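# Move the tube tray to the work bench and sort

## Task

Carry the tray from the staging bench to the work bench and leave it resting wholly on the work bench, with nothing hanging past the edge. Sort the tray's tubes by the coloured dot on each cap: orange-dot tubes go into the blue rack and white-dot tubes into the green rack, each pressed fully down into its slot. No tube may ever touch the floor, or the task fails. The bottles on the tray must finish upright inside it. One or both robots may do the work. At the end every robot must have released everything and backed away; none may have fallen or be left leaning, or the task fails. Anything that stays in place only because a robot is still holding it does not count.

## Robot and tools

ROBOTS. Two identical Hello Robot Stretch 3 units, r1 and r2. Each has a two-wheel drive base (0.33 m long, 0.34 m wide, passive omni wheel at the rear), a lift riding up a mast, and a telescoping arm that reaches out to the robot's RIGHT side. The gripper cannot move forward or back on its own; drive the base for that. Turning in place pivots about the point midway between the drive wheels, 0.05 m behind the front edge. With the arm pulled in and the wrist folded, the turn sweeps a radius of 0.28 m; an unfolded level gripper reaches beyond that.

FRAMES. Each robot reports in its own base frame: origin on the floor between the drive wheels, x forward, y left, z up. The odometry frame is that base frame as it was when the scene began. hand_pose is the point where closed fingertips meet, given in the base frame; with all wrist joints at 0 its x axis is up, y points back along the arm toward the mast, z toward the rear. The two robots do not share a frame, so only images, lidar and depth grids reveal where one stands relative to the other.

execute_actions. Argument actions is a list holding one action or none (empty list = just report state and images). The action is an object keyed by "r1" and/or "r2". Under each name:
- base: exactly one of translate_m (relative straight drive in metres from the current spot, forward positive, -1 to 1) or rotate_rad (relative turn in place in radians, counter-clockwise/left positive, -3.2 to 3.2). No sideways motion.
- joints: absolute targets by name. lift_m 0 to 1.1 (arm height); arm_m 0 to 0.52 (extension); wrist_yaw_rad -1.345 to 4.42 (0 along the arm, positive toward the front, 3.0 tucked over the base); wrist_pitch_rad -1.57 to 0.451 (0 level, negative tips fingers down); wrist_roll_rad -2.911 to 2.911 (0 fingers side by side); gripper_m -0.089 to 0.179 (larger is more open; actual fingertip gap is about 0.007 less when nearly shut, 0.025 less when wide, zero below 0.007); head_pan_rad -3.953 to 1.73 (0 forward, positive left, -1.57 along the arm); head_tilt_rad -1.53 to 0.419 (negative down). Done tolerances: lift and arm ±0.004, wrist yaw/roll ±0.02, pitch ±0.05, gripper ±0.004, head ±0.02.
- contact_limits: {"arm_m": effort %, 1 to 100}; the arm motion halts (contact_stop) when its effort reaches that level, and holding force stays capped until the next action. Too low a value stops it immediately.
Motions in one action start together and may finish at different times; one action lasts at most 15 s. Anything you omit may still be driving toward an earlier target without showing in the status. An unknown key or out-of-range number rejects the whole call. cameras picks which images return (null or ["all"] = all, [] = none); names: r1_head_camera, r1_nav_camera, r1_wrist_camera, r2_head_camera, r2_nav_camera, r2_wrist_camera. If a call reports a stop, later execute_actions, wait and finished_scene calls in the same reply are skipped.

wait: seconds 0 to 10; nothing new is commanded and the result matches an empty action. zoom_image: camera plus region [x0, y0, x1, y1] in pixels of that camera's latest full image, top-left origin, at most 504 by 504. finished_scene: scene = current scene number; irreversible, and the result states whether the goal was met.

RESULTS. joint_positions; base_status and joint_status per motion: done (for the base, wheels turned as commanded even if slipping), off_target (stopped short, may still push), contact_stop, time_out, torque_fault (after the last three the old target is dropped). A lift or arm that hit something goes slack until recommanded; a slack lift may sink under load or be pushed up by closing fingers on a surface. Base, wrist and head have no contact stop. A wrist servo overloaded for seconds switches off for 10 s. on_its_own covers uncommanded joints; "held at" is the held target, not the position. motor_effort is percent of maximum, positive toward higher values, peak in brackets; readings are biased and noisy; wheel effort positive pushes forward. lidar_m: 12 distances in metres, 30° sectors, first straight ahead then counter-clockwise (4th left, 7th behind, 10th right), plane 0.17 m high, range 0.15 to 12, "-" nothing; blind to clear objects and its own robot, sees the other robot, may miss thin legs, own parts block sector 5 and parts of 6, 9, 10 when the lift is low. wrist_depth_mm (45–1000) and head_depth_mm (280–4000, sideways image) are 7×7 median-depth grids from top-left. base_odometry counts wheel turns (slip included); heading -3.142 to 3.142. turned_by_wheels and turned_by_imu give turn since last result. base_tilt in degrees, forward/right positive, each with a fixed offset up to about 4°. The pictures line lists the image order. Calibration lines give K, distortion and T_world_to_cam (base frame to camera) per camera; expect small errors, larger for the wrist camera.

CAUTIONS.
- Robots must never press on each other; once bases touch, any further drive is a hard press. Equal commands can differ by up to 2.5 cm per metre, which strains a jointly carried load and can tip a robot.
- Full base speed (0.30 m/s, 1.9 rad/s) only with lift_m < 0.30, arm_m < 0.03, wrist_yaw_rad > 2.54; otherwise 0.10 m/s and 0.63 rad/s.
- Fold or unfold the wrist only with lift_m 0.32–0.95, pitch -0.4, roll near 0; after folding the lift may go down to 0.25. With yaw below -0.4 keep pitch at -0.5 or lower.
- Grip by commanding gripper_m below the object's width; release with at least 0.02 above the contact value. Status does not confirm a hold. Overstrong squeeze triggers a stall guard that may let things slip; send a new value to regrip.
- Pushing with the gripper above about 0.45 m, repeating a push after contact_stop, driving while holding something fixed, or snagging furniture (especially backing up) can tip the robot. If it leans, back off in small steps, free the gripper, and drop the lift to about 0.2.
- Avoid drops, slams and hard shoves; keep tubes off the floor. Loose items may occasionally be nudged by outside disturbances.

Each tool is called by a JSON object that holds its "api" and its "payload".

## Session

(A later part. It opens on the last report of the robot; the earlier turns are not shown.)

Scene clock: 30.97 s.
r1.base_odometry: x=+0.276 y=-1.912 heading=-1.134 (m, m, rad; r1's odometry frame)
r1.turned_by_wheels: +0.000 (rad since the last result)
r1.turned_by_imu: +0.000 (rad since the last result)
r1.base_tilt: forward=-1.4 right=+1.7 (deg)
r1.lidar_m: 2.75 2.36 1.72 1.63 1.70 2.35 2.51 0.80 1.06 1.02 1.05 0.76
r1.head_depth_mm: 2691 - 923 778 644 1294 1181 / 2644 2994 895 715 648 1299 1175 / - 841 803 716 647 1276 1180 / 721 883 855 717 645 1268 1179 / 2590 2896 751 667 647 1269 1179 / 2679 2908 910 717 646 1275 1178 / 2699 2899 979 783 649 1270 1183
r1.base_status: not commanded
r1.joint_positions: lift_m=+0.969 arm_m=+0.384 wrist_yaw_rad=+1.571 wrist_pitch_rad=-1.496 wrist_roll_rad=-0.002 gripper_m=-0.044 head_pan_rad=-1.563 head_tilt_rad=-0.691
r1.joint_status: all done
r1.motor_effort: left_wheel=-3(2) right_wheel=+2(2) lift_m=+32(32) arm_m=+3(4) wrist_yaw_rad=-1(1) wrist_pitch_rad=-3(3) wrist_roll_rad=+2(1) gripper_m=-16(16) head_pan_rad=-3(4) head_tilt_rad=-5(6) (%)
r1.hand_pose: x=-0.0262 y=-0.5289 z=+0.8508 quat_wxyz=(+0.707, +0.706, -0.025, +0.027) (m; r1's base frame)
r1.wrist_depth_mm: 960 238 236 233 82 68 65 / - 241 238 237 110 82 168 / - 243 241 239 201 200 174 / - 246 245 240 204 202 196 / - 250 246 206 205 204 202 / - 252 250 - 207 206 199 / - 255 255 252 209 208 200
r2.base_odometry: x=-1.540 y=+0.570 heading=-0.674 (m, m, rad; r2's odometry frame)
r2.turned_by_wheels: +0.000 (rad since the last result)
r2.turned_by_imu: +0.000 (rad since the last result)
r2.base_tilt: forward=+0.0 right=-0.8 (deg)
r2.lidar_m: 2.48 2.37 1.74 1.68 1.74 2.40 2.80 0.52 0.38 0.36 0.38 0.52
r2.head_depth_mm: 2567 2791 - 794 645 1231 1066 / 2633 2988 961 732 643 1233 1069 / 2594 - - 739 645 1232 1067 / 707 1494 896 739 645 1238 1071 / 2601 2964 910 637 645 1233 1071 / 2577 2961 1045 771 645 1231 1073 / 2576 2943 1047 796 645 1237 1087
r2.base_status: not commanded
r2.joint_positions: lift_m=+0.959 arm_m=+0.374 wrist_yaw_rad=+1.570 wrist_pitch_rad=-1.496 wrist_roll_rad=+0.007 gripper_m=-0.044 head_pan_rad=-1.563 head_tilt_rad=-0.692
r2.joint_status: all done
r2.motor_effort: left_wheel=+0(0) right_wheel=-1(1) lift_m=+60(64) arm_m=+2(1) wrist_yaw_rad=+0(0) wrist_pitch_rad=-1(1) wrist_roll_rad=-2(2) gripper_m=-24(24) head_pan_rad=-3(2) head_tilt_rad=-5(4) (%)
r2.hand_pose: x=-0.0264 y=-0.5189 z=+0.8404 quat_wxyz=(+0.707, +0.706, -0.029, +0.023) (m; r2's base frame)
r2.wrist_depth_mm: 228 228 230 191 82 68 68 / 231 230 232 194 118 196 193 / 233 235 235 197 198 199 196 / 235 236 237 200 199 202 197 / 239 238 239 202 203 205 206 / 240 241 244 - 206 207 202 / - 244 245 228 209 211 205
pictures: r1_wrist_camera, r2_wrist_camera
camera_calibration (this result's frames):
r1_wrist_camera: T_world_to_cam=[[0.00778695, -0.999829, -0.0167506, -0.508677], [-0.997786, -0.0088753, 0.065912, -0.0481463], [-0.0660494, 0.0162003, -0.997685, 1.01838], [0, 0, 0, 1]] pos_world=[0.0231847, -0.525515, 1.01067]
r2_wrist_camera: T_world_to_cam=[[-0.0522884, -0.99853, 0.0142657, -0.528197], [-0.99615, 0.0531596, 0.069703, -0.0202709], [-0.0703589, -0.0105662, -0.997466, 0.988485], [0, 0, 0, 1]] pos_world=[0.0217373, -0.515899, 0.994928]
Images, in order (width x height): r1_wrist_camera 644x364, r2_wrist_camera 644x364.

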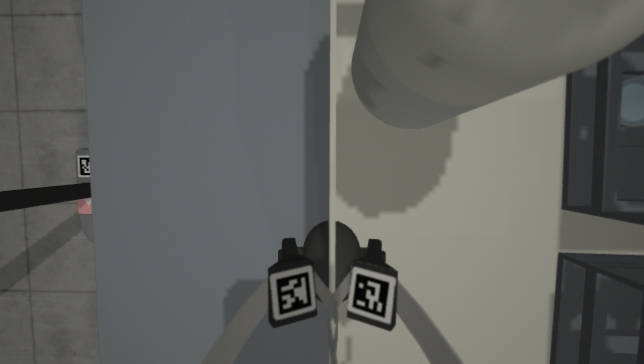

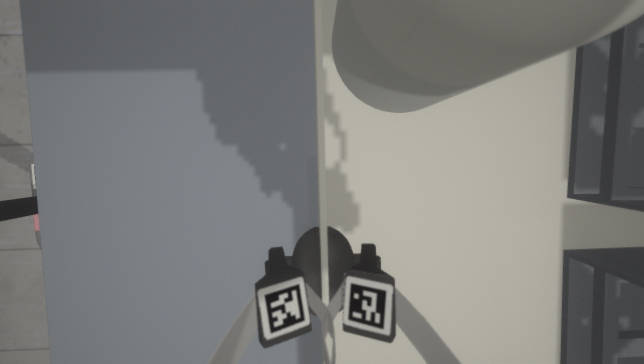

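{"api": "execute_actions", "payload": {"actions": [{"r1":{"base":{"translate_m":-0.993},"joints":{"lift_m":1.05}},"r2":{"base":{"translate_m":1},"joints":{"lift_m":1.04}}}], "cameras": ["r1_wrist_camera","r2_wrist_camera"]}}

Scene clock: 42.53 s.
r1.base_odometry: x=-0.144 y=-1.012 heading=-1.134 (m, m, rad; r1's odometry frame)
r1.turned_by_wheels: +0.000 (rad since the last result)
r1.turned_by_imu: +0.007 (rad since the last result)
r1.base_tilt: forward=-1.5 right=+1.7 (deg)
r1.lidar_m: 1.69 2.34 1.69 1.66 1.73 2.36 1.54 1.55 3.20 1.03 0.44 1.44
r1.head_depth_mm: 2815 2994 2350 1877 1570 1343 1174 / 2739 2899 721 1800 1577 1346 1175 / - 810 723 1791 1580 1343 1178 / 761 879 731 1702 1578 1359 1175 / 2653 863 590 1697 1602 1351 1180 / 2705 2898 591 1405 1509 1353 1183 / 2658 2930 975 801 1450 1299 908
r1.base_status: done
r1.joint_positions: lift_m=+1.049 arm_m=+0.384 wrist_yaw_rad=+1.571 wrist_pitch_rad=-1.497 wrist_roll_rad=-0.002 gripper_m=-0.044 head_pan_rad=-1.563 head_tilt_rad=-0.691
r1.joint_status: all done
r1.motor_effort: left_wheel=-3(7) right_wheel=+3(4) lift_m=+32(33) arm_m=+3(4) wrist_yaw_rad=-1(1) wrist_pitch_rad=-2(3) wrist_roll_rad=+1(1) gripper_m=-15(16) head_pan_rad=-2(3) head_tilt_rad=-6(5) (%)
r1.hand_pose: x=-0.0265 y=-0.5289 z=+0.9308 quat_wxyz=(+0.707, +0.706, -0.025, +0.027) (m; r1's base frame)
r1.wrist_depth_mm: - - - - 81 68 65 / - - - 833 108 82 169 / - - - - 202 200 174 / - - - - 203 202 195 / - - - - 204 204 202 / - - - - 206 205 185 / - - - - 209 207 200
r2.base_odometry: x=-0.758 y=-0.054 heading=-0.674 (m, m, rad; r2's odometry frame)
r2.turned_by_wheels: +0.000 (rad since the last result)
r2.turned_by_imu: -0.011 (rad since the last result)
r2.base_tilt: forward=+0.0 right=-0.7 (deg)
r2.lidar_m: 1.51 2.39 1.74 1.68 1.74 2.37 1.45 0.52 0.45 1.08 3.20 1.51
r2.head_depth_mm: - 2996 1039 827 1495 1291 978 / 2654 2881 717 620 1528 1322 1109 / - - 722 620 1575 1318 1136 / 723 2840 733 621 1560 1321 1139 / 2576 2914 558 1683 1583 1320 1137 / 2573 2909 2548 1883 1573 1317 1136 / 2589 2924 2514 1941 1569 1316 1139
r2.base_status: done
r2.joint_positions: lift_m=+1.039 arm_m=+0.374 wrist_yaw_rad=+1.570 wrist_pitch_rad=-1.494 wrist_roll_rad=+0.007 gripper_m=-0.044 head_pan_rad=-1.563 head_tilt_rad=-0.692
r2.joint_status: all done
r2.motor_effort: left_wheel=+0(2) right_wheel=-1(3) lift_m=+60(60) arm_m=+1(1) wrist_yaw_rad=+0(0) wrist_pitch_rad=-2(2) wrist_roll_rad=-2(2) gripper_m=-24(24) head_pan_rad=-6(4) head_tilt_rad=-5(5) (%)
r2.hand_pose: x=-0.0258 y=-0.5189 z=+0.9204 quat_wxyz=(+0.707, +0.706, -0.029, +0.024) (m; r2's base frame)
r2.wrist_depth_mm: - - - 192 81 68 69 / - - - 195 119 196 193 / - - - 199 199 201 195 / - - - 201 200 202 197 / - - - 200 204 205 204 / - - - - 206 208 203 / - - - 209 209 208 206
pictures: r1_wrist_camera, r2_wrist_camera
camera_calibration (this result's frames):
r1_wrist_camera: T_world_to_cam=[[0.00775971, -0.999829, -0.0167595, -0.507346], [-0.997709, -0.00886749, 0.0670689, -0.0547884], [-0.0672061, 0.0162007, -0.997608, 1.09808], [0, 0, 0, 1]] pos_world=[0.0230716, -0.525535, 1.09062]
r2_wrist_camera: T_world_to_cam=[[-0.0519455, -0.998549, 0.0141789, -0.52923], [-0.996323, 0.0527878, 0.06748, -0.0234259], [-0.0681306, -0.0106215, -0.99762, 1.06848], [0, 0, 0, 1]] pos_world=[0.0219656, -0.515877, 1.07503]
Images, in order (width x height): r1_wrist_camera 644x364, r2_wrist_camera 644x364.

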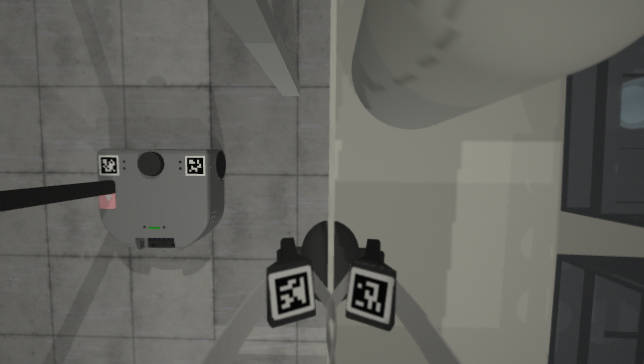

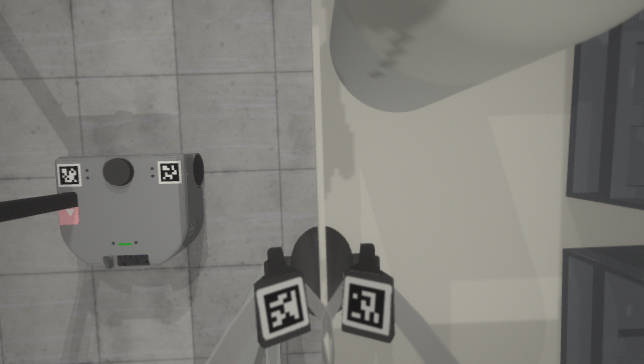

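{"api": "execute_actions", "payload": {"actions": [{"r1":{"base":{"rotate_rad":-0.009}},"r2":{"base":{"rotate_rad":0.012}}}], "cameras": []}}

{"api": "execute_actions", "payload": {"actions": [{"r1":{"base":{"translate_m":-0.993}},"r2":{"base":{"translate_m":1}}}], "cameras": ["r1_wrist_camera","r2_wrist_camera"]}}

{"api": "execute_actions", "payload": {"actions": [{"r1":{"base":{"rotate_rad":-0.008}},"r2":{"base":{"rotate_rad":0.012}}}], "cameras": []}}

Scene clock: 44.03 s.
r1.base_odometry: x=-0.144 y=-1.012 heading=-1.143 (m, m, rad; r1's odometry frame)
r1.turned_by_wheels: -0.009 (rad since the last result)
r1.turned_by_imu: -0.009 (rad since the last result)
r1.base_tilt: forward=-1.4 right=+1.8 (deg)
r1.lidar_m: 1.70 2.36 1.71 1.66 1.72 2.35 1.54 1.55 3.19 1.03 0.44 1.43
r1.head_depth_mm: 2843 2964 2397 1880 1587 1342 1182 / 2772 2938 719 1793 1578 1352 1179 / - 822 723 1789 1567 1354 1180 / 765 883 729 1709 1572 1354 1175 / 2671 861 590 1691 1569 1354 1182 / 2667 2906 591 1347 1499 1340 1187 / 2673 2875 976 802 1456 1296 901
r1.base_status: done
r1.joint_positions: lift_m=+1.049 arm_m=+0.384 wrist_yaw_rad=+1.571 wrist_pitch_rad=-1.501 wrist_roll_rad=-0.002 gripper_m=-0.044 head_pan_rad=-1.563 head_tilt_rad=-0.691
r1.joint_status: not commanded
r1.motor_effort: left_wheel=-2(6) right_wheel=+2(5) lift_m=+32(32) arm_m=+3(3) wrist_yaw_rad=-1(1) wrist_pitch_rad=+0(3) wrist_roll_rad=+2(1) gripper_m=-16(15) head_pan_rad=-3(4) head_tilt_rad=-6(6) (%)
r1.hand_pose: x=-0.0274 y=-0.5289 z=+0.9309 quat_wxyz=(+0.707, +0.706, -0.023, +0.026) (m; r1's base frame)
r1.wrist_depth_mm: - - - - 80 67 65 / - - - 840 109 81 168 / - - - - 200 200 173 / - - - - 203 203 196 / - - - - 206 203 202 / - - - - 206 207 199 / - - - - 209 208 200
r2.base_odometry: x=-0.758 y=-0.054 heading=-0.662 (m, m, rad; r2's odometry frame)
r2.turned_by_wheels: +0.012 (rad since the last result)
r2.turned_by_imu: +0.011 (rad since the last result)
r2.base_tilt: forward=-0.1 right=-0.8 (deg)
r2.lidar_m: 1.51 2.36 1.74 1.68 1.74 2.40 1.39 0.51 0.45 1.39 3.22 1.51
r2.head_depth_mm: - 2996 1041 824 1489 1291 974 / 2664 2857 718 619 1528 1320 1140 / - - 725 621 1565 1319 1138 / 733 2786 740 1657 1569 1320 1134 / 2565 2888 559 1708 1560 1321 1137 / 2571 2968 2560 1881 1569 1310 1133 / 2604 2963 2558 1937 1571 1318 1137
r2.base_status: done
r2.joint_positions: lift_m=+1.039 arm_m=+0.374 wrist_yaw_rad=+1.569 wrist_pitch_rad=-1.496 wrist_roll_rad=+0.007 gripper_m=-0.044 head_pan_rad=-1.563 head_tilt_rad=-0.692
r2.joint_status: not commanded
r2.motor_effort: left_wheel=-1(4) right_wheel=+0(5) lift_m=+60(60) arm_m=+1(1) wrist_yaw_rad=+2(2) wrist_pitch_rad=-1(2) wrist_roll_rad=-2(2) gripper_m=-23(24) head_pan_rad=-3(3) head_tilt_rad=-5(4) (%)
r2.hand_pose: x=-0.0262 y=-0.5189 z=+0.9204 quat_wxyz=(+0.707, +0.706, -0.029, +0.023) (m; r2's base frame)
r2.wrist_depth_mm: - - - 190 82 68 67 / - - - 195 117 197 193 / - - - 198 198 200 194 / - - - 201 202 201 196 / - - - 201 204 205 205 / - - - - 206 209 204 / - - - 210 210 209 206
pictures: none
No camera images: the call's "cameras" was empty. Leave "cameras" out to get every camera's image.

Scene clock: 55.37 s.
r1.base_odometry: x=-0.556 y=-0.108 heading=-1.143 (m, m, rad; r1's odometry frame)
r1.turned_by_wheels: +0.000 (rad since the last result)
r1.turned_by_imu: +0.008 (rad since the last result)
r1.base_tilt: forward=-1.4 right=+1.6 (deg)
r1.lidar_m: 2.66 2.31 1.72 1.66 1.72 2.36 1.96 0.63 1.13 1.39 3.19 1.28
r1.head_depth_mm: 2788 2960 2344 1840 1539 1349 1178 / 2756 2937 723 1777 1577 1352 1169 / - 825 724 1794 1578 1357 1170 / 772 883 730 1708 1559 1361 1185 / 2650 865 595 1711 1568 1352 1181 / 2662 2888 591 1830 1580 1347 1183 / 2718 2894 2361 1896 1577 1359 1186
r1.base_status: done
r1.joint_positions: lift_m=+1.049 arm_m=+0.384 wrist_yaw_rad=+1.571 wrist_pitch_rad=-1.498 wrist_roll_rad=-0.002 gripper_m=-0.044 head_pan_rad=-1.563 head_tilt_rad=-0.691
r1.joint_status: not commanded
r1.motor_effort: left_wheel=-2(7) right_wheel=+3(3) lift_m=+32(32) arm_m=+3(4) wrist_yaw_rad=-1(1) wrist_pitch_rad=-2(2) wrist_roll_rad=+2(1) gripper_m=-16(17) head_pan_rad=-4(3) head_tilt_rad=-5(6) (%)
r1.hand_pose: x=-0.0267 y=-0.5289 z=+0.9308 quat_wxyz=(+0.707, +0.706, -0.024, +0.027) (m; r1's base frame)
r1.wrist_depth_mm: - - - - 86 68 65 / - - - - 112 84 169 / - - - - 201 200 193 / - - - - 203 201 195 / - - - - 205 204 203 / - - - - 207 206 199 / - - - 988 210 207 201
r2.base_odometry: x=+0.030 y=-0.669 heading=-0.662 (m, m, rad; r2's odometry frame)
r2.turned_by_wheels: +0.000 (rad since the last result)
r2.turned_by_imu: -0.011 (rad since the last result)
r2.base_tilt: forward=+0.0 right=-0.8 (deg)
r2.lidar_m: 1.43 2.38 1.73 1.67 1.74 2.38 1.45 1.33 3.22 1.40 1.10 0.59
r2.head_depth_mm: - 3003 2539 1943 1573 1316 1132 / 2703 2893 719 624 1574 1326 1128 / - - 722 1765 1561 1319 1139 / 735 1457 736 1650 1567 1314 1138 / 2608 2879 561 1700 1578 1313 1142 / 2577 2972 2539 1875 1575 1324 1135 / 2588 2978 2440 1776 1523 1311 1137
r2.base_status: done
r2.joint_positions: lift_m=+1.039 arm_m=+0.374 wrist_yaw_rad=+1.569 wrist_pitch_rad=-1.495 wrist_roll_rad=+0.007 gripper_m=-0.044 head_pan_rad=-1.563 head_tilt_rad=-0.692
r2.joint_status: not commanded
r2.motor_effort: left_wheel=+0(2) right_wheel=-1(4) lift_m=+60(60) arm_m=+1(1) wrist_yaw_rad=+1(2) wrist_pitch_rad=-2(3) wrist_roll_rad=-2(2) gripper_m=-25(25) head_pan_rad=-4(4) head_tilt_rad=-5(5) (%)
r2.hand_pose: x=-0.0259 y=-0.5190 z=+0.9204 quat_wxyz=(+0.707, +0.706, -0.030, +0.024) (m; r2's base frame)
r2.wrist_depth_mm: - - - 190 84 68 67 / - - - 195 120 197 193 / - - - 198 198 199 195 / - - - 201 200 202 198 / - - - 203 203 204 205 / - - - - 207 208 203 / - - - - 209 209 204
pictures: r1_wrist_camera, r2_wrist_camera
camera_calibration (this result's frames):
r1_wrist_camera: T_world_to_cam=[[0.00773885, -0.99983, -0.0167653, -0.507415], [-0.997654, -0.0088603, 0.0678838, -0.0557522], [-0.0680207, 0.0162006, -0.997552, 1.098], [0, 0, 0, 1]] pos_world=[0.022992, -0.525611, 1.09059]
r2_wrist_camera: T_world_to_cam=[[-0.0531103, -0.998488, 0.0141957, -0.529299], [-0.996238, 0.0539547, 0.067811, -0.0232057], [-0.0684744, -0.0105408, -0.997597, 1.06849], [0, 0, 0, 1]] pos_world=[0.0219347, -0.515984, 1.07501]
Images, in order (width x height): r1_wrist_camera 644x364, r2_wrist_camera 644x364.

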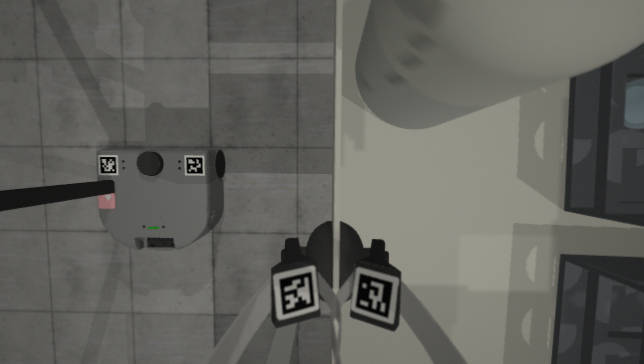

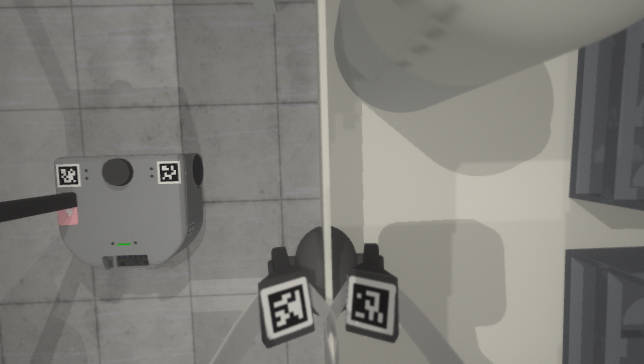

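Scene clock: 56.37 s.
r1.base_odometry: x=-0.556 y=-0.108 heading=-1.151 (m, m, rad; r1's odometry frame)
r1.turned_by_wheels: -0.008 (rad since the last result)
r1.turned_by_imu: -0.008 (rad since the last result)
r1.base_tilt: forward=-1.4 right=+1.7 (deg)
r1.lidar_m: 2.67 2.34 1.72 1.66 1.72 2.34 1.96 0.63 1.13 1.39 3.18 1.27
r1.head_depth_mm: 2810 2990 2338 1850 1533 1350 1180 / 2787 2897 720 1792 1576 1348 1181 / - 824 723 1773 1581 1346 1189 / 768 883 730 1701 1581 1355 1183 / 2629 867 595 1675 1579 1348 1183 / 2679 2904 588 1853 1577 1359 1174 / 2645 2927 2371 1912 1568 1353 1184
r1.base_status: done
r1.joint_positions: lift_m=+1.049 arm_m=+0.384 wrist_yaw_rad=+1.571 wrist_pitch_rad=-1.501 wrist_roll_rad=-0.002 gripper_m=-0.044 head_pan_rad=-1.563 head_tilt_rad=-0.691
r1.joint_status: not commanded
r1.motor_effort: left_wheel=-2(6) right_wheel=+2(4) lift_m=+32(32) arm_m=+3(3) wrist_yaw_rad=-1(1) wrist_pitch_rad=+0(3) wrist_roll_rad=+1(2) gripper_m=-17(17) head_pan_rad=-4(4) head_tilt_rad=-6(5) (%)
r1.hand_pose: x=-0.0275 y=-0.5290 z=+0.9309 quat_wxyz=(+0.707, +0.706, -0.023, +0.026) (m; r1's base frame)
r1.wrist_depth_mm: - - - - 85 68 65 / - - - - 111 83 167 / - - - - 201 200 176 / - - - - 203 202 195 / - - - - 205 204 203 / - - - - 207 205 200 / - - - 932 209 207 201
r2.base_odometry: x=+0.030 y=-0.669 heading=-0.650 (m, m, rad; r2's odometry frame)
r2.turned_by_wheels: +0.012 (rad since the last result)
r2.turned_by_imu: +0.011 (rad since the last result)
r2.base_tilt: forward=-0.3 right=-0.7 (deg)
r2.lidar_m: 1.49 2.35 1.73 1.67 1.75 2.40 1.35 1.32 3.22 1.40 1.10 0.59
r2.head_depth_mm: - 3043 2530 1946 1580 1313 1136 / 2706 2845 720 621 1564 1313 1131 / - - 728 1764 1568 1320 1138 / 746 2787 738 1647 1591 1319 1131 / 2594 2890 559 1707 1564 1317 1136 / 2593 2956 2567 1886 1583 1317 1134 / 2590 2983 2456 1768 1527 1319 1131
r2.base_status: done
r2.joint_positions: lift_m=+1.039 arm_m=+0.374 wrist_yaw_rad=+1.568 wrist_pitch_rad=-1.497 wrist_roll_rad=+0.007 gripper_m=-0.044 head_pan_rad=-1.563 head_tilt_rad=-0.692
r2.joint_status: not commanded
r2.motor_effort: left_wheel=-1(4) right_wheel=+1(4) lift_m=+60(60) arm_m=+0(1) wrist_yaw_rad=+3(2) wrist_pitch_rad=-1(3) wrist_roll_rad=-2(2) gripper_m=-25(25) head_pan_rad=-3(3) head_tilt_rad=-5(5) (%)
r2.hand_pose: x=-0.0265 y=-0.5190 z=+0.9204 quat_wxyz=(+0.707, +0.706, -0.029, +0.023) (m; r2's base frame)
r2.wrist_depth_mm: - - - 191 85 67 65 / - - - 195 121 114 193 / - - - 197 198 199 194 / - - - 201 200 202 197 / - - - 204 204 204 207 / - - - - 207 209 203 / - - - - 209 209 207
pictures: none
No camera images: the call's "cameras" was empty. Leave "cameras" out to get every camera's image.

Slightly diverging; extend arms a little.

{"api": "execute_actions", "payload": {"actions": [{"r1":{"base":{"translate_m":-0.993},"joints":{"arm_m":0.388}},"r2":{"base":{"translate_m":1},"joints":{"arm_m":0.378}}}], "cameras": ["r1_head_camera","r1_wrist_camera","r2_nav_camera","r2_wrist_camera"]}}

Scene clock: 67.97 s.
r1.base_odometry: x=-0.960 y=+0.799 heading=-1.152 (m, m, rad; r1's odometry frame)
r1.turned_by_wheels: +0.000 (rad since the last result)
r1.turned_by_imu: +0.008 (rad since the last result)
r1.base_tilt: forward=-1.4 right=+1.7 (deg)
r1.lidar_m: 2.25 2.35 1.71 1.65 1.71 2.35 2.99 1.01 1.06 1.02 1.06 0.58
r1.head_depth_mm: 2770 2973 971 773 646 1307 1172 / 2744 2919 723 758 646 1293 1176 / - 833 729 735 645 1304 1179 / 775 888 728 733 646 1271 1176 / 2642 886 601 737 647 1273 1176 / 2715 2891 599 758 646 1269 1176 / 2678 2847 977 780 648 1274 1179
r1.base_status: done
r1.joint_positions: lift_m=+1.049 arm_m=+0.388 wrist_yaw_rad=+1.571 wrist_pitch_rad=-1.499 wrist_roll_rad=-0.002 gripper_m=-0.044 head_pan_rad=-1.563 head_tilt_rad=-0.691
r1.joint_status: all done
r1.motor_effort: left_wheel=-2(7) right_wheel=+2(3) lift_m=+32(32) arm_m=+2(5) wrist_yaw_rad=-1(1) wrist_pitch_rad=-1(1) wrist_roll_rad=+1(1) gripper_m=-17(17) head_pan_rad=-3(3) head_tilt_rad=-6(6) (%)
r1.hand_pose: x=-0.0270 y=-0.5330 z=+0.9308 quat_wxyz=(+0.707, +0.706, -0.024, +0.026) (m; r1's base frame)
r1.wrist_depth_mm: - - 313 309 89 69 65 / - - 315 314 114 84 168 / - - 321 318 201 199 193 / - 325 326 324 203 203 196 / - 330 328 327 204 204 204 / - - 329 - 207 205 199 / - - 338 333 209 207 201
r2.base_odometry: x=+0.826 y=-1.275 heading=-0.650 (m, m, rad; r2's odometry frame)
r2.turned_by_wheels: +0.000 (rad since the last result)
r2.turned_by_imu: -0.011 (rad since the last result)
r2.base_tilt: forward=+0.1 right=-0.7 (deg)
r2.lidar_m: 2.98 2.36 1.72 1.67 1.73 2.38 2.30 0.53 0.39 0.38 0.39 0.53
r2.head_depth_mm: - 2999 1041 769 642 1255 1088 / 2709 2860 718 722 644 1265 1090 / - - 722 722 644 1262 1088 / 741 2795 744 724 644 1256 1095 / 2588 2885 562 723 643 1263 1088 / 2606 2960 1044 771 645 1255 1090 / 2595 2981 1048 799 645 1256 1086
r2.base_status: done
r2.joint_positions: lift_m=+1.039 arm_m=+0.378 wrist_yaw_rad=+1.568 wrist_pitch_rad=-1.496 wrist_roll_rad=+0.007 gripper_m=-0.044 head_pan_rad=-1.563 head_tilt_rad=-0.692
r2.joint_status: all done
r2.motor_effort: left_wheel=-1(1) right_wheel=+0(5) lift_m=+60(60) arm_m=+0(0) wrist_yaw_rad=+2(2) wrist_pitch_rad=-1(2) wrist_roll_rad=-2(2) gripper_m=-26(26) head_pan_rad=-3(4) head_tilt_rad=-4(5) (%)
r2.hand_pose: x=-0.0262 y=-0.5230 z=+0.9204 quat_wxyz=(+0.707, +0.706, -0.030, +0.023) (m; r2's base frame)
r2.wrist_depth_mm: - 307 312 190 86 68 66 / - 307 314 194 122 116 194 / - 314 315 199 198 200 196 / - 317 318 200 200 202 198 / - 320 321 319 203 204 206 / - 322 326 - 207 207 203 / - 332 327 326 209 210 205
pictures: r1_head_camera (sideways: a quarter turn clockwise sets it upright), r1_wrist_camera, r2_nav_camera (sideways: a quarter turn counterclockwise sets it upright), r2_wrist_camera
camera_calibration (this result's frames):
r1_head_camera: T_world_to_cam=[[0.0546963, 0.658626, -0.75048, 0.993131], [0.997879, -0.0626138, 0.017777, -0.0275252], [-0.035282, -0.749861, -0.660654, 0.821057], [0, 0, 0, 1]] pos_world=[0.00211479, -0.0401463, 1.28825]
r1_wrist_camera: T_world_to_cam=[[0.0076817, -0.99983, -0.0167747, -0.511461], [-0.99759, -0.00881911, 0.0688191, -0.0568762], [-0.0689553, 0.0162056, -0.997488, 1.09797], [0, 0, 0, 1]] pos_world=[0.0229006, -0.529669, 1.09055]
r2_nav_camera: T_world_to_cam=[[-0.00855662, -0.621105, 0.783681, -0.979765], [-0.999501, 0.0291389, 0.0121809, 0.0476733], [-0.0304013, -0.783186, -0.621044, 0.766663], [0, 0, 0, 1]] pos_world=[0.0625736, -0.00948629, 1.24337]
r2_wrist_camera: T_world_to_cam=[[-0.0541225, -0.998433, 0.0142516, -0.533406], [-0.996107, 0.05498, 0.0689066, -0.0237385], [-0.0695821, -0.0104667, -0.997521, 1.06837], [0, 0, 0, 1]] pos_world=[0.0218244, -0.520083, 1.07496]
Images, in order (width x height): r1_head_camera 896x504, r1_wrist_camera 644x364, r2_nav_camera 672x504, r2_wrist_camera 644x364.

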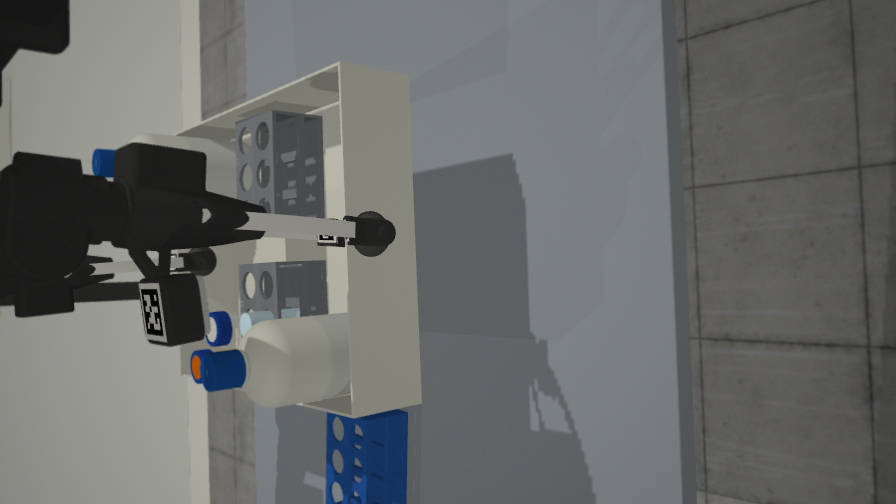

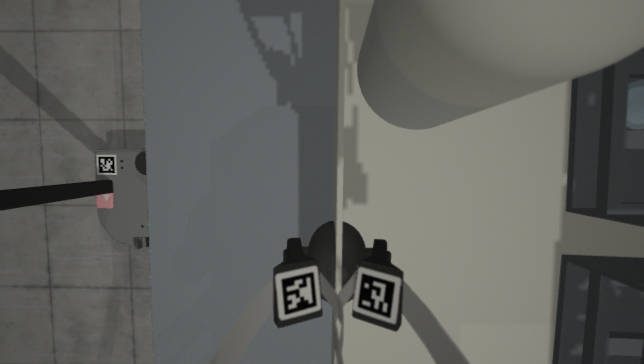

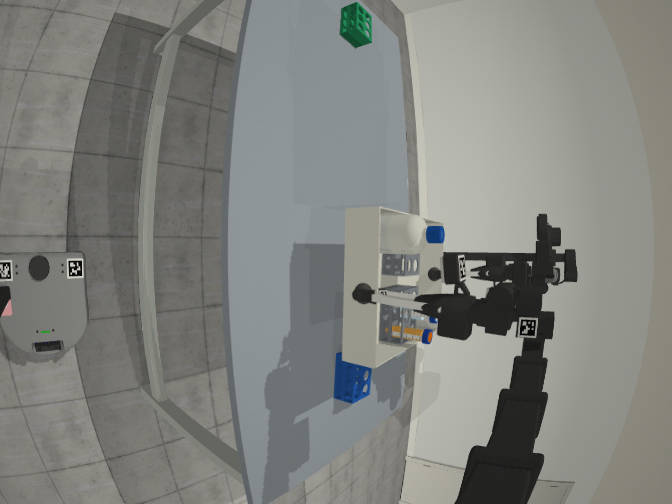

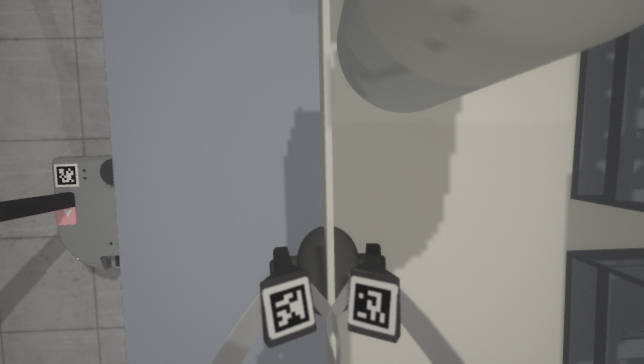

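{"api": "execute_actions", "payload": {"actions": [{"r1":{"base":{"translate_m":-0.1},"joints":{"lift_m":0.95}},"r2":{"base":{"translate_m":0.1},"joints":{"lift_m":0.94}}}], "cameras": []}}

{"api": "execute_actions", "payload": {"actions": [{"r1":{"joints":{"lift_m":0.934}},"r2":{"joints":{"lift_m":0.924}}}], "cameras": []}}

{"api": "execute_actions", "payload": {"actions": [{"r1":{"joints":{"gripper_m":0.058}},"r2":{"joints":{"gripper_m":0.058}}}], "cameras": []}}

{"api": "execute_actions", "payload": {"actions": [{"r1":{"joints":{"lift_m":1.08}},"r2":{"joints":{"lift_m":1.08}}}], "cameras": []}}

{"api": "execute_actions", "payload": {"actions": [{"r1":{"base":{"translate_m":-0.03},"joints":{"arm_m":0.404,"wrist_pitch_rad":-0.63,"wrist_yaw_rad":0.6}},"r2":{"base":{"translate_m":-0.217},"joints":{"arm_m":0.2}}}], "cameras": []}}

{"api": "execute_actions", "payload": {"actions": [{"r1":{"joints":{"lift_m":0.96}},"r2":{"joints":{"wrist_pitch_rad":-0.63,"wrist_yaw_rad":0.6,"lift_m":0.99}}}], "cameras": ["r1_head_camera","r1_wrist_camera","r2_head_camera"]}}

Scene clock: 71.00 s.
r1.base_odometry: x=-1.001 y=+0.890 heading=-1.152 (m, m, rad; r1's odometry frame)
r1.turned_by_wheels: +0.000 (rad since the last result)
r1.turned_by_imu: +0.001 (rad since the last result)
r1.base_tilt: forward=-1.5 right=+1.7 (deg)
r1.lidar_m: 2.34 2.35 1.71 1.65 1.72 2.35 2.92 0.92 1.06 1.02 1.06 0.66
r1.head_depth_mm: 2739 - - 778 647 1289 1174 / 2684 2918 906 717 647 1294 1182 / 2652 855 798 713 645 1294 1170 / 737 1203 860 718 647 1271 1177 / 2657 2946 773 679 649 1277 1182 / 2682 2935 942 714 645 1266 1182 / 2701 2934 977 776 648 1271 1183
r1.base_status: done
r1.joint_positions: lift_m=+0.950 arm_m=+0.388 wrist_yaw_rad=+1.571 wrist_pitch_rad=-1.499 wrist_roll_rad=-0.002 gripper_m=-0.044 head_pan_rad=-1.563 head_tilt_rad=-0.691
r1.joint_status: all done
r1.motor_effort: left_wheel=-2(7) right_wheel=+2(4) lift_m=+23(30) arm_m=+3(2) wrist_yaw_rad=-1(1) wrist_pitch_rad=-1(1) wrist_roll_rad=+1(1) gripper_m=-18(18) head_pan_rad=-4(4) head_tilt_rad=-6(5) (%)
r1.hand_pose: x=-0.0271 y=-0.5330 z=+0.8314 quat_wxyz=(+0.707, +0.706, -0.024, +0.026) (m; r1's base frame)
r1.wrist_depth_mm: 960 218 216 215 89 69 65 / 977 220 219 216 114 84 168 / 962 223 222 219 202 199 192 / - 225 224 223 203 202 195 / - 229 228 224 205 204 202 / - 231 231 - 207 206 199 / - 235 232 232 209 208 201
r2.base_odometry: x=+0.906 y=-1.335 heading=-0.650 (m, m, rad; r2's odometry frame)
r2.turned_by_wheels: +0.000 (rad since the last result)
r2.turned_by_imu: -0.002 (rad since the last result)
r2.base_tilt: forward=-0.1 right=-0.7 (deg)
r2.lidar_m: 2.88 2.36 1.72 1.67 1.73 2.37 2.39 0.53 0.39 0.38 0.39 0.53
r2.head_depth_mm: 2585 2874 - 772 643 1254 1090 / 2621 2847 958 738 644 1253 1093 / 2594 - - 768 644 1261 1093 / 737 824 937 767 644 1256 1090 / 2574 2963 959 646 643 1258 1090 / 2618 3000 1046 796 644 1263 1094 / 2603 2963 1044 798 644 1257 1091
r2.base_status: done
r2.joint_positions: lift_m=+0.940 arm_m=+0.378 wrist_yaw_rad=+1.568 wrist_pitch_rad=-1.496 wrist_roll_rad=+0.007 gripper_m=-0.044 head_pan_rad=-1.563 head_tilt_rad=-0.692
r2.joint_status: all done
r2.motor_effort: left_wheel=+0(2) right_wheel=-1(3) lift_m=+25(56) arm_m=+0(1) wrist_yaw_rad=+2(3) wrist_pitch_rad=-1(2) wrist_roll_rad=-2(2) gripper_m=-26(26) head_pan_rad=-4(3) head_tilt_rad=-5(5) (%)
r2.hand_pose: x=-0.0263 y=-0.5230 z=+0.8218 quat_wxyz=(+0.707, +0.706, -0.029, +0.023) (m; r2's base frame)
r2.wrist_depth_mm: 211 210 212 191 86 68 66 / 213 213 214 195 122 118 193 / 214 215 216 198 198 200 195 / 218 218 219 201 199 203 197 / 219 219 221 221 204 205 205 / 221 222 222 - 205 208 204 / 223 224 226 225 209 211 205
pictures: none
No camera images: the call's "cameras" was empty. Leave "cameras" out to get every camera's image.

Scene clock: 71.87 s.
r1.base_odometry: x=-1.001 y=+0.890 heading=-1.152 (m, m, rad; r1's odometry frame)
r1.turned_by_wheels: +0.000 (rad since the last result)
r1.turned_by_imu: +0.000 (rad since the last result)
r1.base_tilt: forward=-1.3 right=+1.6 (deg)
r1.lidar_m: 2.34 2.34 1.71 1.65 1.72 2.35 2.91 0.92 1.05 1.02 1.06 0.66
r1.head_depth_mm: 2781 2994 - 777 644 1296 1178 / 2714 - 910 716 647 1290 1169 / 2675 1926 864 717 645 1294 1177 / 751 - 920 715 647 1272 1179 / 2643 2902 813 680 646 1274 1178 / 2709 2956 944 737 646 1275 1190 / 2694 2895 979 779 648 1271 1183
r1.base_status: not commanded
r1.joint_positions: lift_m=+0.934 arm_m=+0.388 wrist_yaw_rad=+1.571 wrist_pitch_rad=-1.499 wrist_roll_rad=-0.002 gripper_m=-0.044 head_pan_rad=-1.563 head_tilt_rad=-0.691
r1.joint_status: all done
r1.motor_effort: left_wheel=-2(2) right_wheel=+2(2) lift_m=+23(24) arm_m=+2(2) wrist_yaw_rad=-1(1) wrist_pitch_rad=-1(1) wrist_roll_rad=+1(2) gripper_m=-18(18) head_pan_rad=-4(3) head_tilt_rad=-6(6) (%)
r1.hand_pose: x=-0.0271 y=-0.5330 z=+0.8154 quat_wxyz=(+0.707, +0.706, -0.024, +0.026) (m; r1's base frame)
r1.wrist_depth_mm: 204 201 201 200 88 68 63 / 206 205 204 202 114 83 167 / 210 208 206 205 200 199 192 / 211 210 208 207 202 202 195 / - 213 211 210 205 204 203 / - 215 214 - 207 205 200 / - 218 216 216 210 208 200
r2.base_odometry: x=+0.906 y=-1.335 heading=-0.650 (m, m, rad; r2's odometry frame)
r2.turned_by_wheels: +0.000 (rad since the last result)
r2.turned_by_imu: +0.000 (rad since the last result)
r2.base_tilt: forward=+0.0 right=-0.7 (deg)
r2.lidar_m: 2.88 2.36 1.73 1.67 1.73 2.37 2.40 0.53 0.39 0.38 0.39 0.53
r2.head_depth_mm: 2572 2988 - 749 627 1262 1091 / 2577 2849 959 770 645 1262 1091 / 2592 - - 775 644 1261 1093 / 970 823 955 790 644 1254 1090 / 2566 2934 972 661 643 1258 1089 / 2559 2955 1045 796 642 1261 1091 / 2571 2926 1044 798 643 1258 1085
r2.base_status: not commanded
r2.joint_positions: lift_m=+0.924 arm_m=+0.378 wrist_yaw_rad=+1.568 wrist_pitch_rad=-1.496 wrist_roll_rad=+0.007 gripper_m=-0.044 head_pan_rad=-1.563 head_tilt_rad=-0.692
r2.joint_status: all done
r2.motor_effort: left_wheel=+0(0) right_wheel=-1(0) lift_m=+25(25) arm_m=+1(0) wrist_yaw_rad=+2(3) wrist_pitch_rad=-1(1) wrist_roll_rad=-2(2) gripper_m=-26(26) head_pan_rad=-3(3) head_tilt_rad=-5(5) (%)
r2.hand_pose: x=-0.0263 y=-0.5230 z=+0.8058 quat_wxyz=(+0.707, +0.706, -0.029, +0.023) (m; r2's base frame)
r2.wrist_depth_mm: 194 195 195 193 87 70 68 / 196 197 198 197 122 199 193 / 197 199 201 197 200 200 196 / 200 203 202 201 202 203 199 / 201 203 205 204 204 205 206 / 205 205 207 - 206 208 203 / 206 208 208 211 208 210 204
pictures: none
No camera images: the call's "cameras" was empty. Leave "cameras" out to get every camera's image.

Scene clock: 73.37 s.
r1.base_odometry: x=-1.001 y=+0.890 heading=-1.152 (m, m, rad; r1's odometry frame)
r1.turned_by_wheels: +0.000 (rad since the last result)
r1.turned_by_imu: +0.000 (rad since the last result)
r1.base_tilt: forward=-1.3 right=+1.5 (deg)
r1.lidar_m: 2.33 2.34 1.72 1.65 1.72 2.35 2.92 0.92 1.06 1.02 1.06 0.66
r1.head_depth_mm: 2763 3059 - 777 645 1308 1177 / 2687 - 907 718 647 1302 1181 / 2699 2974 866 716 648 1305 1179 / 752 - 907 715 648 1274 1180 / 2618 2950 802 680 647 1274 1180 / 2723 2919 947 737 647 1268 1180 / 2682 2911 975 783 647 1266 1180
r1.base_status: not commanded
r1.joint_positions: lift_m=+0.934 arm_m=+0.388 wrist_yaw_rad=+1.571 wrist_pitch_rad=-1.500 wrist_roll_rad=-0.002 gripper_m=+0.058 head_pan_rad=-1.563 head_tilt_rad=-0.691
r1.joint_status: all done
r1.motor_effort: left_wheel=-2(2) right_wheel=+2(2) lift_m=+23(23) arm_m=+2(2) wrist_yaw_rad=-1(1) wrist_pitch_rad=-1(0) wrist_roll_rad=+2(1) gripper_m=+1(79) head_pan_rad=-5(4) head_tilt_rad=-6(6) (%)
r1.hand_pose: x=-0.0272 y=-0.5330 z=+0.8154 quat_wxyz=(+0.707, +0.706, -0.024, +0.026) (m; r1's base frame)
r1.wrist_depth_mm: 205 203 202 200 88 68 64 / 208 205 204 203 114 82 167 / 210 208 207 205 202 201 194 / 212 210 209 208 204 203 197 / - 213 212 210 206 205 204 / - 216 - 212 - 208 202 / - 218 217 216 212 211 202
r2.base_odometry: x=+0.906 y=-1.335 heading=-0.650 (m, m, rad; r2's odometry frame)
r2.turned_by_wheels: +0.000 (rad since the last result)
r2.turned_by_imu: +0.000 (rad since the last result)
r2.base_tilt: forward=+0.0 right=-0.7 (deg)
r2.lidar_m: 2.89 2.35 1.73 1.67 1.73 2.37 2.39 0.53 0.39 0.38 0.39 0.53
r2.head_depth_mm: 2598 2978 - 747 629 1261 1092 / 2600 2839 959 772 644 1261 1092 / 2563 - - 788 644 1261 1091 / 975 823 955 785 645 1252 1095 / 2561 2982 969 660 643 1263 1090 / 2603 2964 1047 795 644 1256 1091 / 2621 2943 1045 799 644 1260 1089
r2.base_status: not commanded
r2.joint_positions: lift_m=+0.924 arm_m=+0.378 wrist_yaw_rad=+1.568 wrist_pitch_rad=-1.497 wrist_roll_rad=+0.007 gripper_m=+0.058 head_pan_rad=-1.563 head_tilt_rad=-0.692
r2.joint_status: all done
r2.motor_effort: left_wheel=+0(0) right_wheel=+0(1) lift_m=+26(25) arm_m=+0(0) wrist_yaw_rad=+3(2) wrist_pitch_rad=-1(1) wrist_roll_rad=-2(2) gripper_m=+1(97) head_pan_rad=-3(4) head_tilt_rad=-6(5) (%)
r2.hand_pose: x=-0.0266 y=-0.5230 z=+0.8058 quat_wxyz=(+0.707, +0.706, -0.029, +0.022) (m; r2's base frame)
r2.wrist_depth_mm: 194 195 196 196 89 72 72 / 197 197 200 199 125 202 197 / 198 199 200 201 201 202 198 / 201 201 203 204 203 205 200 / 202 204 205 206 206 207 208 / 205 208 - 207 - 209 204 / 208 209 210 210 210 212 207
pictures: none
No camera images: the call's "cameras" was empty. Leave "cameras" out to get every camera's image.

Scene clock: 75.63 s.
r1.base_odometry: x=-1.001 y=+0.890 heading=-1.152 (m, m, rad; r1's odometry frame)
r1.turned_by_wheels: +0.000 (rad since the last result)
r1.turned_by_imu: +0.000 (rad since the last result)
r1.base_tilt: forward=-1.4 right=+1.6 (deg)
r1.lidar_m: 2.33 2.34 1.71 1.65 1.71 2.35 2.92 0.92 1.05 1.02 1.06 0.66
r1.head_depth_mm: 2737 2978 977 779 644 1293 1179 / 2718 2993 941 716 647 1287 1179 / - 2787 901 714 647 1297 1178 / 753 1542 942 713 647 1273 1188 / 2674 2880 801 679 648 1268 1181 / 2693 2948 945 737 647 1267 1171 / 2695 2897 978 779 648 1274 1183
r1.base_status: not commanded
r1.joint_positions: lift_m=+1.080 arm_m=+0.388 wrist_yaw_rad=+1.571 wrist_pitch_rad=-1.500 wrist_roll_rad=-0.002 gripper_m=+0.058 head_pan_rad=-1.563 head_tilt_rad=-0.691
r1.joint_status: all done
r1.motor_effort: left_wheel=-2(2) right_wheel=+2(2) lift_m=+27(28) arm_m=+2(2) wrist_yaw_rad=-1(0) wrist_pitch_rad=-1(1) wrist_roll_rad=+2(1) gripper_m=+0(1) head_pan_rad=-5(3) head_tilt_rad=-6(5) (%)
r1.hand_pose: x=-0.0272 y=-0.5330 z=+0.9611 quat_wxyz=(+0.707, +0.706, -0.024, +0.026) (m; r1's base frame)
r1.wrist_depth_mm: - - 343 340 267 337 334 / - - 348 343 201 309 253 / - - 351 351 343 286 339 / - 358 355 353 347 324 342 / - - 359 356 351 323 349 / - - - 361 - 297 336 / - - 368 367 345 310 320
r2.base_odometry: x=+0.906 y=-1.335 heading=-0.650 (m, m, rad; r2's odometry frame)
r2.turned_by_wheels: +0.000 (rad since the last result)
r2.turned_by_imu: -0.001 (rad since the last result)
r2.base_tilt: forward=+0.0 right=-0.7 (deg)
r2.lidar_m: 2.89 2.36 1.73 1.66 1.73 2.38 2.39 0.53 0.39 0.38 0.39 0.53
r2.head_depth_mm: 2604 2931 1045 796 643 1263 1091 / 2598 2977 1002 770 644 1262 1090 / - - 849 795 645 1258 1090 / 736 1522 956 782 642 1263 1094 / 2598 2938 959 661 643 1259 1091 / 2596 2928 1044 800 646 1260 1089 / 2599 2986 1044 798 645 1264 1096
r2.base_status: not commanded
r2.joint_positions: lift_m=+1.079 arm_m=+0.378 wrist_yaw_rad=+1.568 wrist_pitch_rad=-1.497 wrist_roll_rad=+0.007 gripper_m=+0.058 head_pan_rad=-1.563 head_tilt_rad=-0.692
r2.joint_status: all done
r2.motor_effort: left_wheel=+0(0) right_wheel=-1(1) lift_m=+53(56) arm_m=+0(0) wrist_yaw_rad=+3(3) wrist_pitch_rad=-1(1) wrist_roll_rad=-2(2) gripper_m=+1(0) head_pan_rad=-4(5) head_tilt_rad=-5(5) (%)
r2.hand_pose: x=-0.0266 y=-0.5230 z=+0.9607 quat_wxyz=(+0.707, +0.706, -0.029, +0.022) (m; r2's base frame)
r2.wrist_depth_mm: - 348 347 350 176 317 303 / - 353 350 352 212 326 356 / - 359 358 359 358 327 360 / - 358 357 364 362 358 367 / - 362 364 362 363 338 375 / - - - 366 - 311 320 / - - 375 373 348 311 316
pictures: none
No camera images: the call's "cameras" was empty. Leave "cameras" out to get every camera's image.

Scene clock: 78.87 s.
r1.base_odometry: x=-1.013 y=+0.917 heading=-1.152 (m, m, rad; r1's odometry frame)
r1.turned_by_wheels: +0.000 (rad since the last result)
r1.turned_by_imu: +0.000 (rad since the last result)
r1.base_tilt: forward=-1.5 right=+1.7 (deg)
r1.lidar_m: 2.37 2.34 1.72 1.65 1.71 2.35 2.89 0.89 1.05 1.02 1.06 0.68
r1.head_depth_mm: 2774 2974 974 780 644 1301 1178 / 2727 2997 981 758 647 1300 1181 / 2784 2985 894 716 645 1299 1179 / - 2961 943 717 646 1268 1182 / 2707 2935 941 700 647 1274 1176 / 2630 2909 913 677 647 1263 1183 / 2648 2894 986 782 645 1273 1183
r1.base_status: done
r1.joint_positions: lift_m=+1.080 arm_m=+0.404 wrist_yaw_rad=+0.603 wrist_pitch_rad=-0.648 wrist_roll_rad=-0.002 gripper_m=+0.058 head_pan_rad=-1.563 head_tilt_rad=-0.691
r1.joint_status: all done
r1.motor_effort: left_wheel=-2(7) right_wheel=+2(4) lift_m=+27(27) arm_m=+4(4) wrist_yaw_rad=-2(5) wrist_pitch_rad=+10(11) wrist_roll_rad=+1(2) gripper_m=+0(0) head_pan_rad=-4(4) head_tilt_rad=-6(6) (%)
r1.hand_pose: x=+0.0861 y=-0.7050 z=+1.0446 quat_wxyz=(+0.708, +0.414, -0.572, -0.016) (m; r1's base frame)
r1.wrist_depth_mm: - - - - - - - / - - - - - - - / - - 696 730 - - - / - 590 579 577 576 - - / 507 491 457 498 466 498 - / 448 446 - 428 - 409 287 / 397 396 385 339 381 348 263
r2.base_odometry: x=+0.733 y=-1.204 heading=-0.650 (m, m, rad; r2's odometry frame)
r2.turned_by_wheels: +0.000 (rad since the last result)
r2.turned_by_imu: +0.000 (rad since the last result)
r2.base_tilt: forward=+0.0 right=-0.8 (deg)
r2.lidar_m: 3.10 2.36 1.73 1.67 1.73 2.39 2.18 0.52 0.39 0.38 0.39 0.53
r2.head_depth_mm: 2643 2949 1049 798 643 1257 1071 / - - 960 769 645 1262 1092 / - - - 768 628 1263 1093 / 2608 2941 962 800 643 1255 1095 / 2592 2866 816 786 645 1255 1088 / 676 2924 959 794 644 1263 1085 / 2562 2963 957 694 643 1266 1086
r2.base_status: done
r2.joint_positions: lift_m=+1.079 arm_m=+0.200 wrist_yaw_rad=+1.568 wrist_pitch_rad=-1.497 wrist_roll_rad=+0.006 gripper_m=+0.058 head_pan_rad=-1.563 head_tilt_rad=-0.692
r2.joint_status: all done
r2.motor_effort: left_wheel=+0(1) right_wheel=-1(4) lift_m=+52(53) arm_m=-4(2) wrist_yaw_rad=+2(3) wrist_pitch_rad=-1(1) wrist_roll_rad=-2(2) gripper_m=+0(0) head_pan_rad=-3(3) head_tilt_rad=-5(5) (%)
r2.hand_pose: x=-0.0266 y=-0.3455 z=+0.9607 quat_wxyz=(+0.707, +0.706, -0.029, +0.023) (m; r2's base frame)
r2.wrist_depth_mm: - - - 353 349 341 351 / - - - 356 355 343 360 / - - - 358 358 363 363 / - - - 367 359 371 369 / - - - 371 369 372 376 / - - - 375 - 375 377 / - - - 376 375 381 384
pictures: none
No camera images: the call's "cameras" was empty. Leave "cameras" out to get every camera's image.

Scene clock: 80.80 s.
r1.base_odometry: x=-1.013 y=+0.917 heading=-1.152 (m, m, rad; r1's odometry frame)
r1.turned_by_wheels: +0.000 (rad since the last result)
r1.turned_by_imu: +0.000 (rad since the last result)
r1.base_tilt: forward=-1.3 right=+1.6 (deg)
r1.lidar_m: 2.36 2.35 1.71 1.65 1.71 2.35 2.89 0.89 1.06 1.02 1.06 0.68
r1.head_depth_mm: 2750 - 907 778 646 1292 1177 / 2666 2906 975 756 648 1302 1184 / - 2794 894 715 646 1290 1176 / 2658 - 928 716 646 1268 1184 / 2707 2905 834 696 647 1267 1176 / 1399 2837 910 678 647 1271 1186 / 2633 2954 972 779 648 1272 1188
r1.base_status: not commanded
r1.joint_positions: lift_m=+0.960 arm_m=+0.404 wrist_yaw_rad=+0.603 wrist_pitch_rad=-0.647 wrist_roll_rad=-0.002 gripper_m=+0.058 head_pan_rad=-1.563 head_tilt_rad=-0.691
r1.joint_status: all done
r1.motor_effort: left_wheel=-2(2) right_wheel=+2(2) lift_m=+18(25) arm_m=+4(4) wrist_yaw_rad=-2(3) wrist_pitch_rad=+10(10) wrist_roll_rad=+1(1) gripper_m=+0(1) head_pan_rad=-3(3) head_tilt_rad=-6(6) (%)
r1.hand_pose: x=+0.0862 y=-0.7051 z=+0.9253 quat_wxyz=(+0.708, +0.414, -0.572, -0.015) (m; r1's base frame)
r1.wrist_depth_mm: - - - - - - - / - - 625 653 - - - / - 508 496 498 494 - - / 425 379 396 406 382 348 411 / 365 362 365 269 364 336 294 / 320 317 - 194 - 310 247 / 282 283 264 221 232 275 259
r2.base_odometry: x=+0.733 y=-1.204 heading=-0.650 (m, m, rad; r2's odometry frame)
r2.turned_by_wheels: +0.000 (rad since the last result)
r2.turned_by_imu: +0.000 (rad since the last result)
r2.base_tilt: forward=+0.0 right=-0.8 (deg)
r2.lidar_m: 3.10 2.36 1.73 1.67 1.73 2.38 2.18 0.53 0.39 0.37 0.39 0.53
r2.head_depth_mm: 2617 - 960 797 644 1256 1071 / 2580 - - 770 644 1256 1088 / 2626 - - 771 645 1254 1083 / 2636 2880 - 770 644 1262 1091 / 2572 2890 883 773 644 1257 1090 / 1296 756 957 778 645 1261 1093 / 716 2932 959 693 642 1258 1087
r2.base_status: not commanded
r2.joint_positions: lift_m=+0.991 arm_m=+0.200 wrist_yaw_rad=+0.604 wrist_pitch_rad=-0.648 wrist_roll_rad=+0.006 gripper_m=+0.058 head_pan_rad=-1.563 head_tilt_rad=-0.692
r2.joint_status: all done
r2.motor_effort: left_wheel=+1(0) right_wheel=-1(1) lift_m=+17(48) arm_m=-4(4) wrist_yaw_rad=-4(4) wrist_pitch_rad=+5(5) wrist_roll_rad=-2(2) gripper_m=+1(0) head_pan_rad=-4(4) head_tilt_rad=-4(5) (%)
r2.hand_pose: x=+0.0862 y=-0.5017 z=+0.9556 quat_wxyz=(+0.705, +0.414, -0.575, -0.017) (m; r2's base frame)
r2.wrist_depth_mm: - 889 882 - - - - / 700 700 686 610 551 398 - / 569 524 474 474 454 528 554 / 491 458 376 450 373 475 477 / 420 406 385 411 389 414 413 / 375 367 - 365 - 365 354 / 331 334 327 317 320 328 314
pictures: r1_head_camera (sideways: a quarter turn clockwise sets it upright), r1_wrist_camera, r2_head_camera (sideways: a quarter turn clockwise sets it upright)
camera_calibration (this result's frames):
r1_head_camera: T_world_to_cam=[[0.0546961, 0.658626, -0.75048, 0.993131], [0.99788, -0.0626135, 0.017777, -0.0275252], [-0.0352818, -0.749861, -0.660654, 0.821057], [0, 0, 0, 1]] pos_world=[0.0021148, -0.0401463, 1.28825]
r1_wrist_camera: T_world_to_cam=[[-0.813369, -0.581723, -0.00540614, -0.32947], [-0.409404, 0.578984, -0.7051, 1.13471], [0.413303, -0.571293, -0.709088, 0.380345], [0, 0, 0, 1]] pos_world=[0.0393763, -0.631351, 1.068]
r2_head_camera: T_world_to_cam=[[0.0149453, 0.683416, -0.729876, 0.974135], [0.999867, -0.0149717, 0.00645514, -0.0182907], [-0.00651592, -0.729876, -0.683549, 0.846474], [0, 0, 0, 1]] pos_world=[0.00924506, -0.0481923, 1.28972]
Images, in order (width x height): r1_head_camera 896x504, r1_wrist_camera 644x364, r2_head_camera 896x504.

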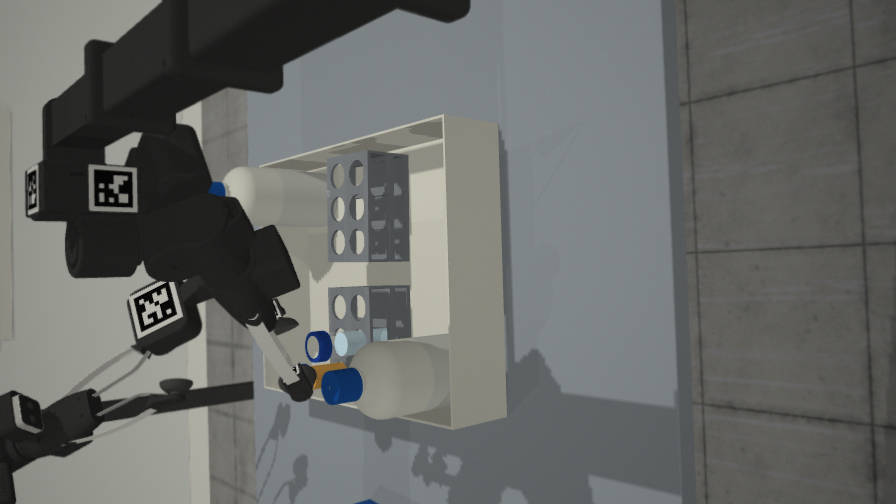

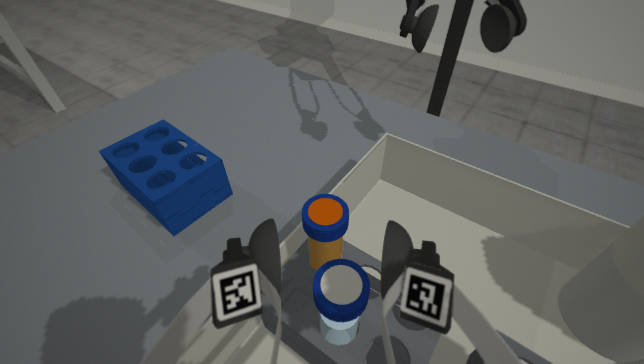

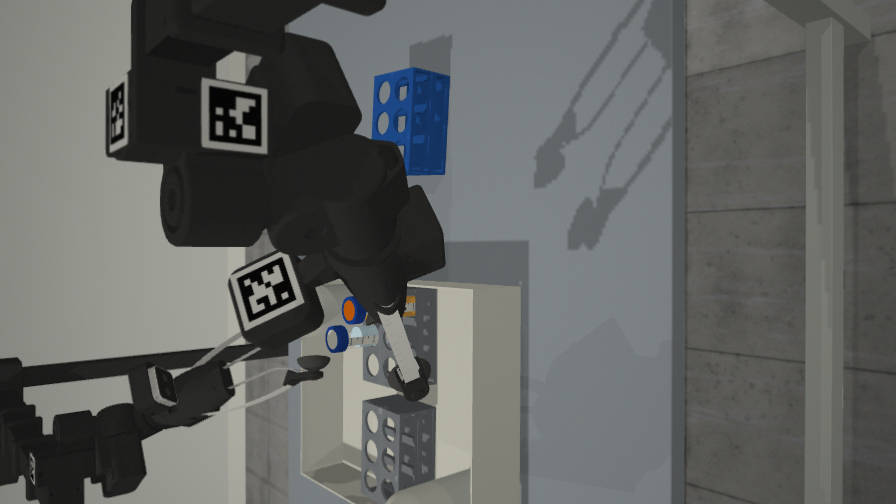

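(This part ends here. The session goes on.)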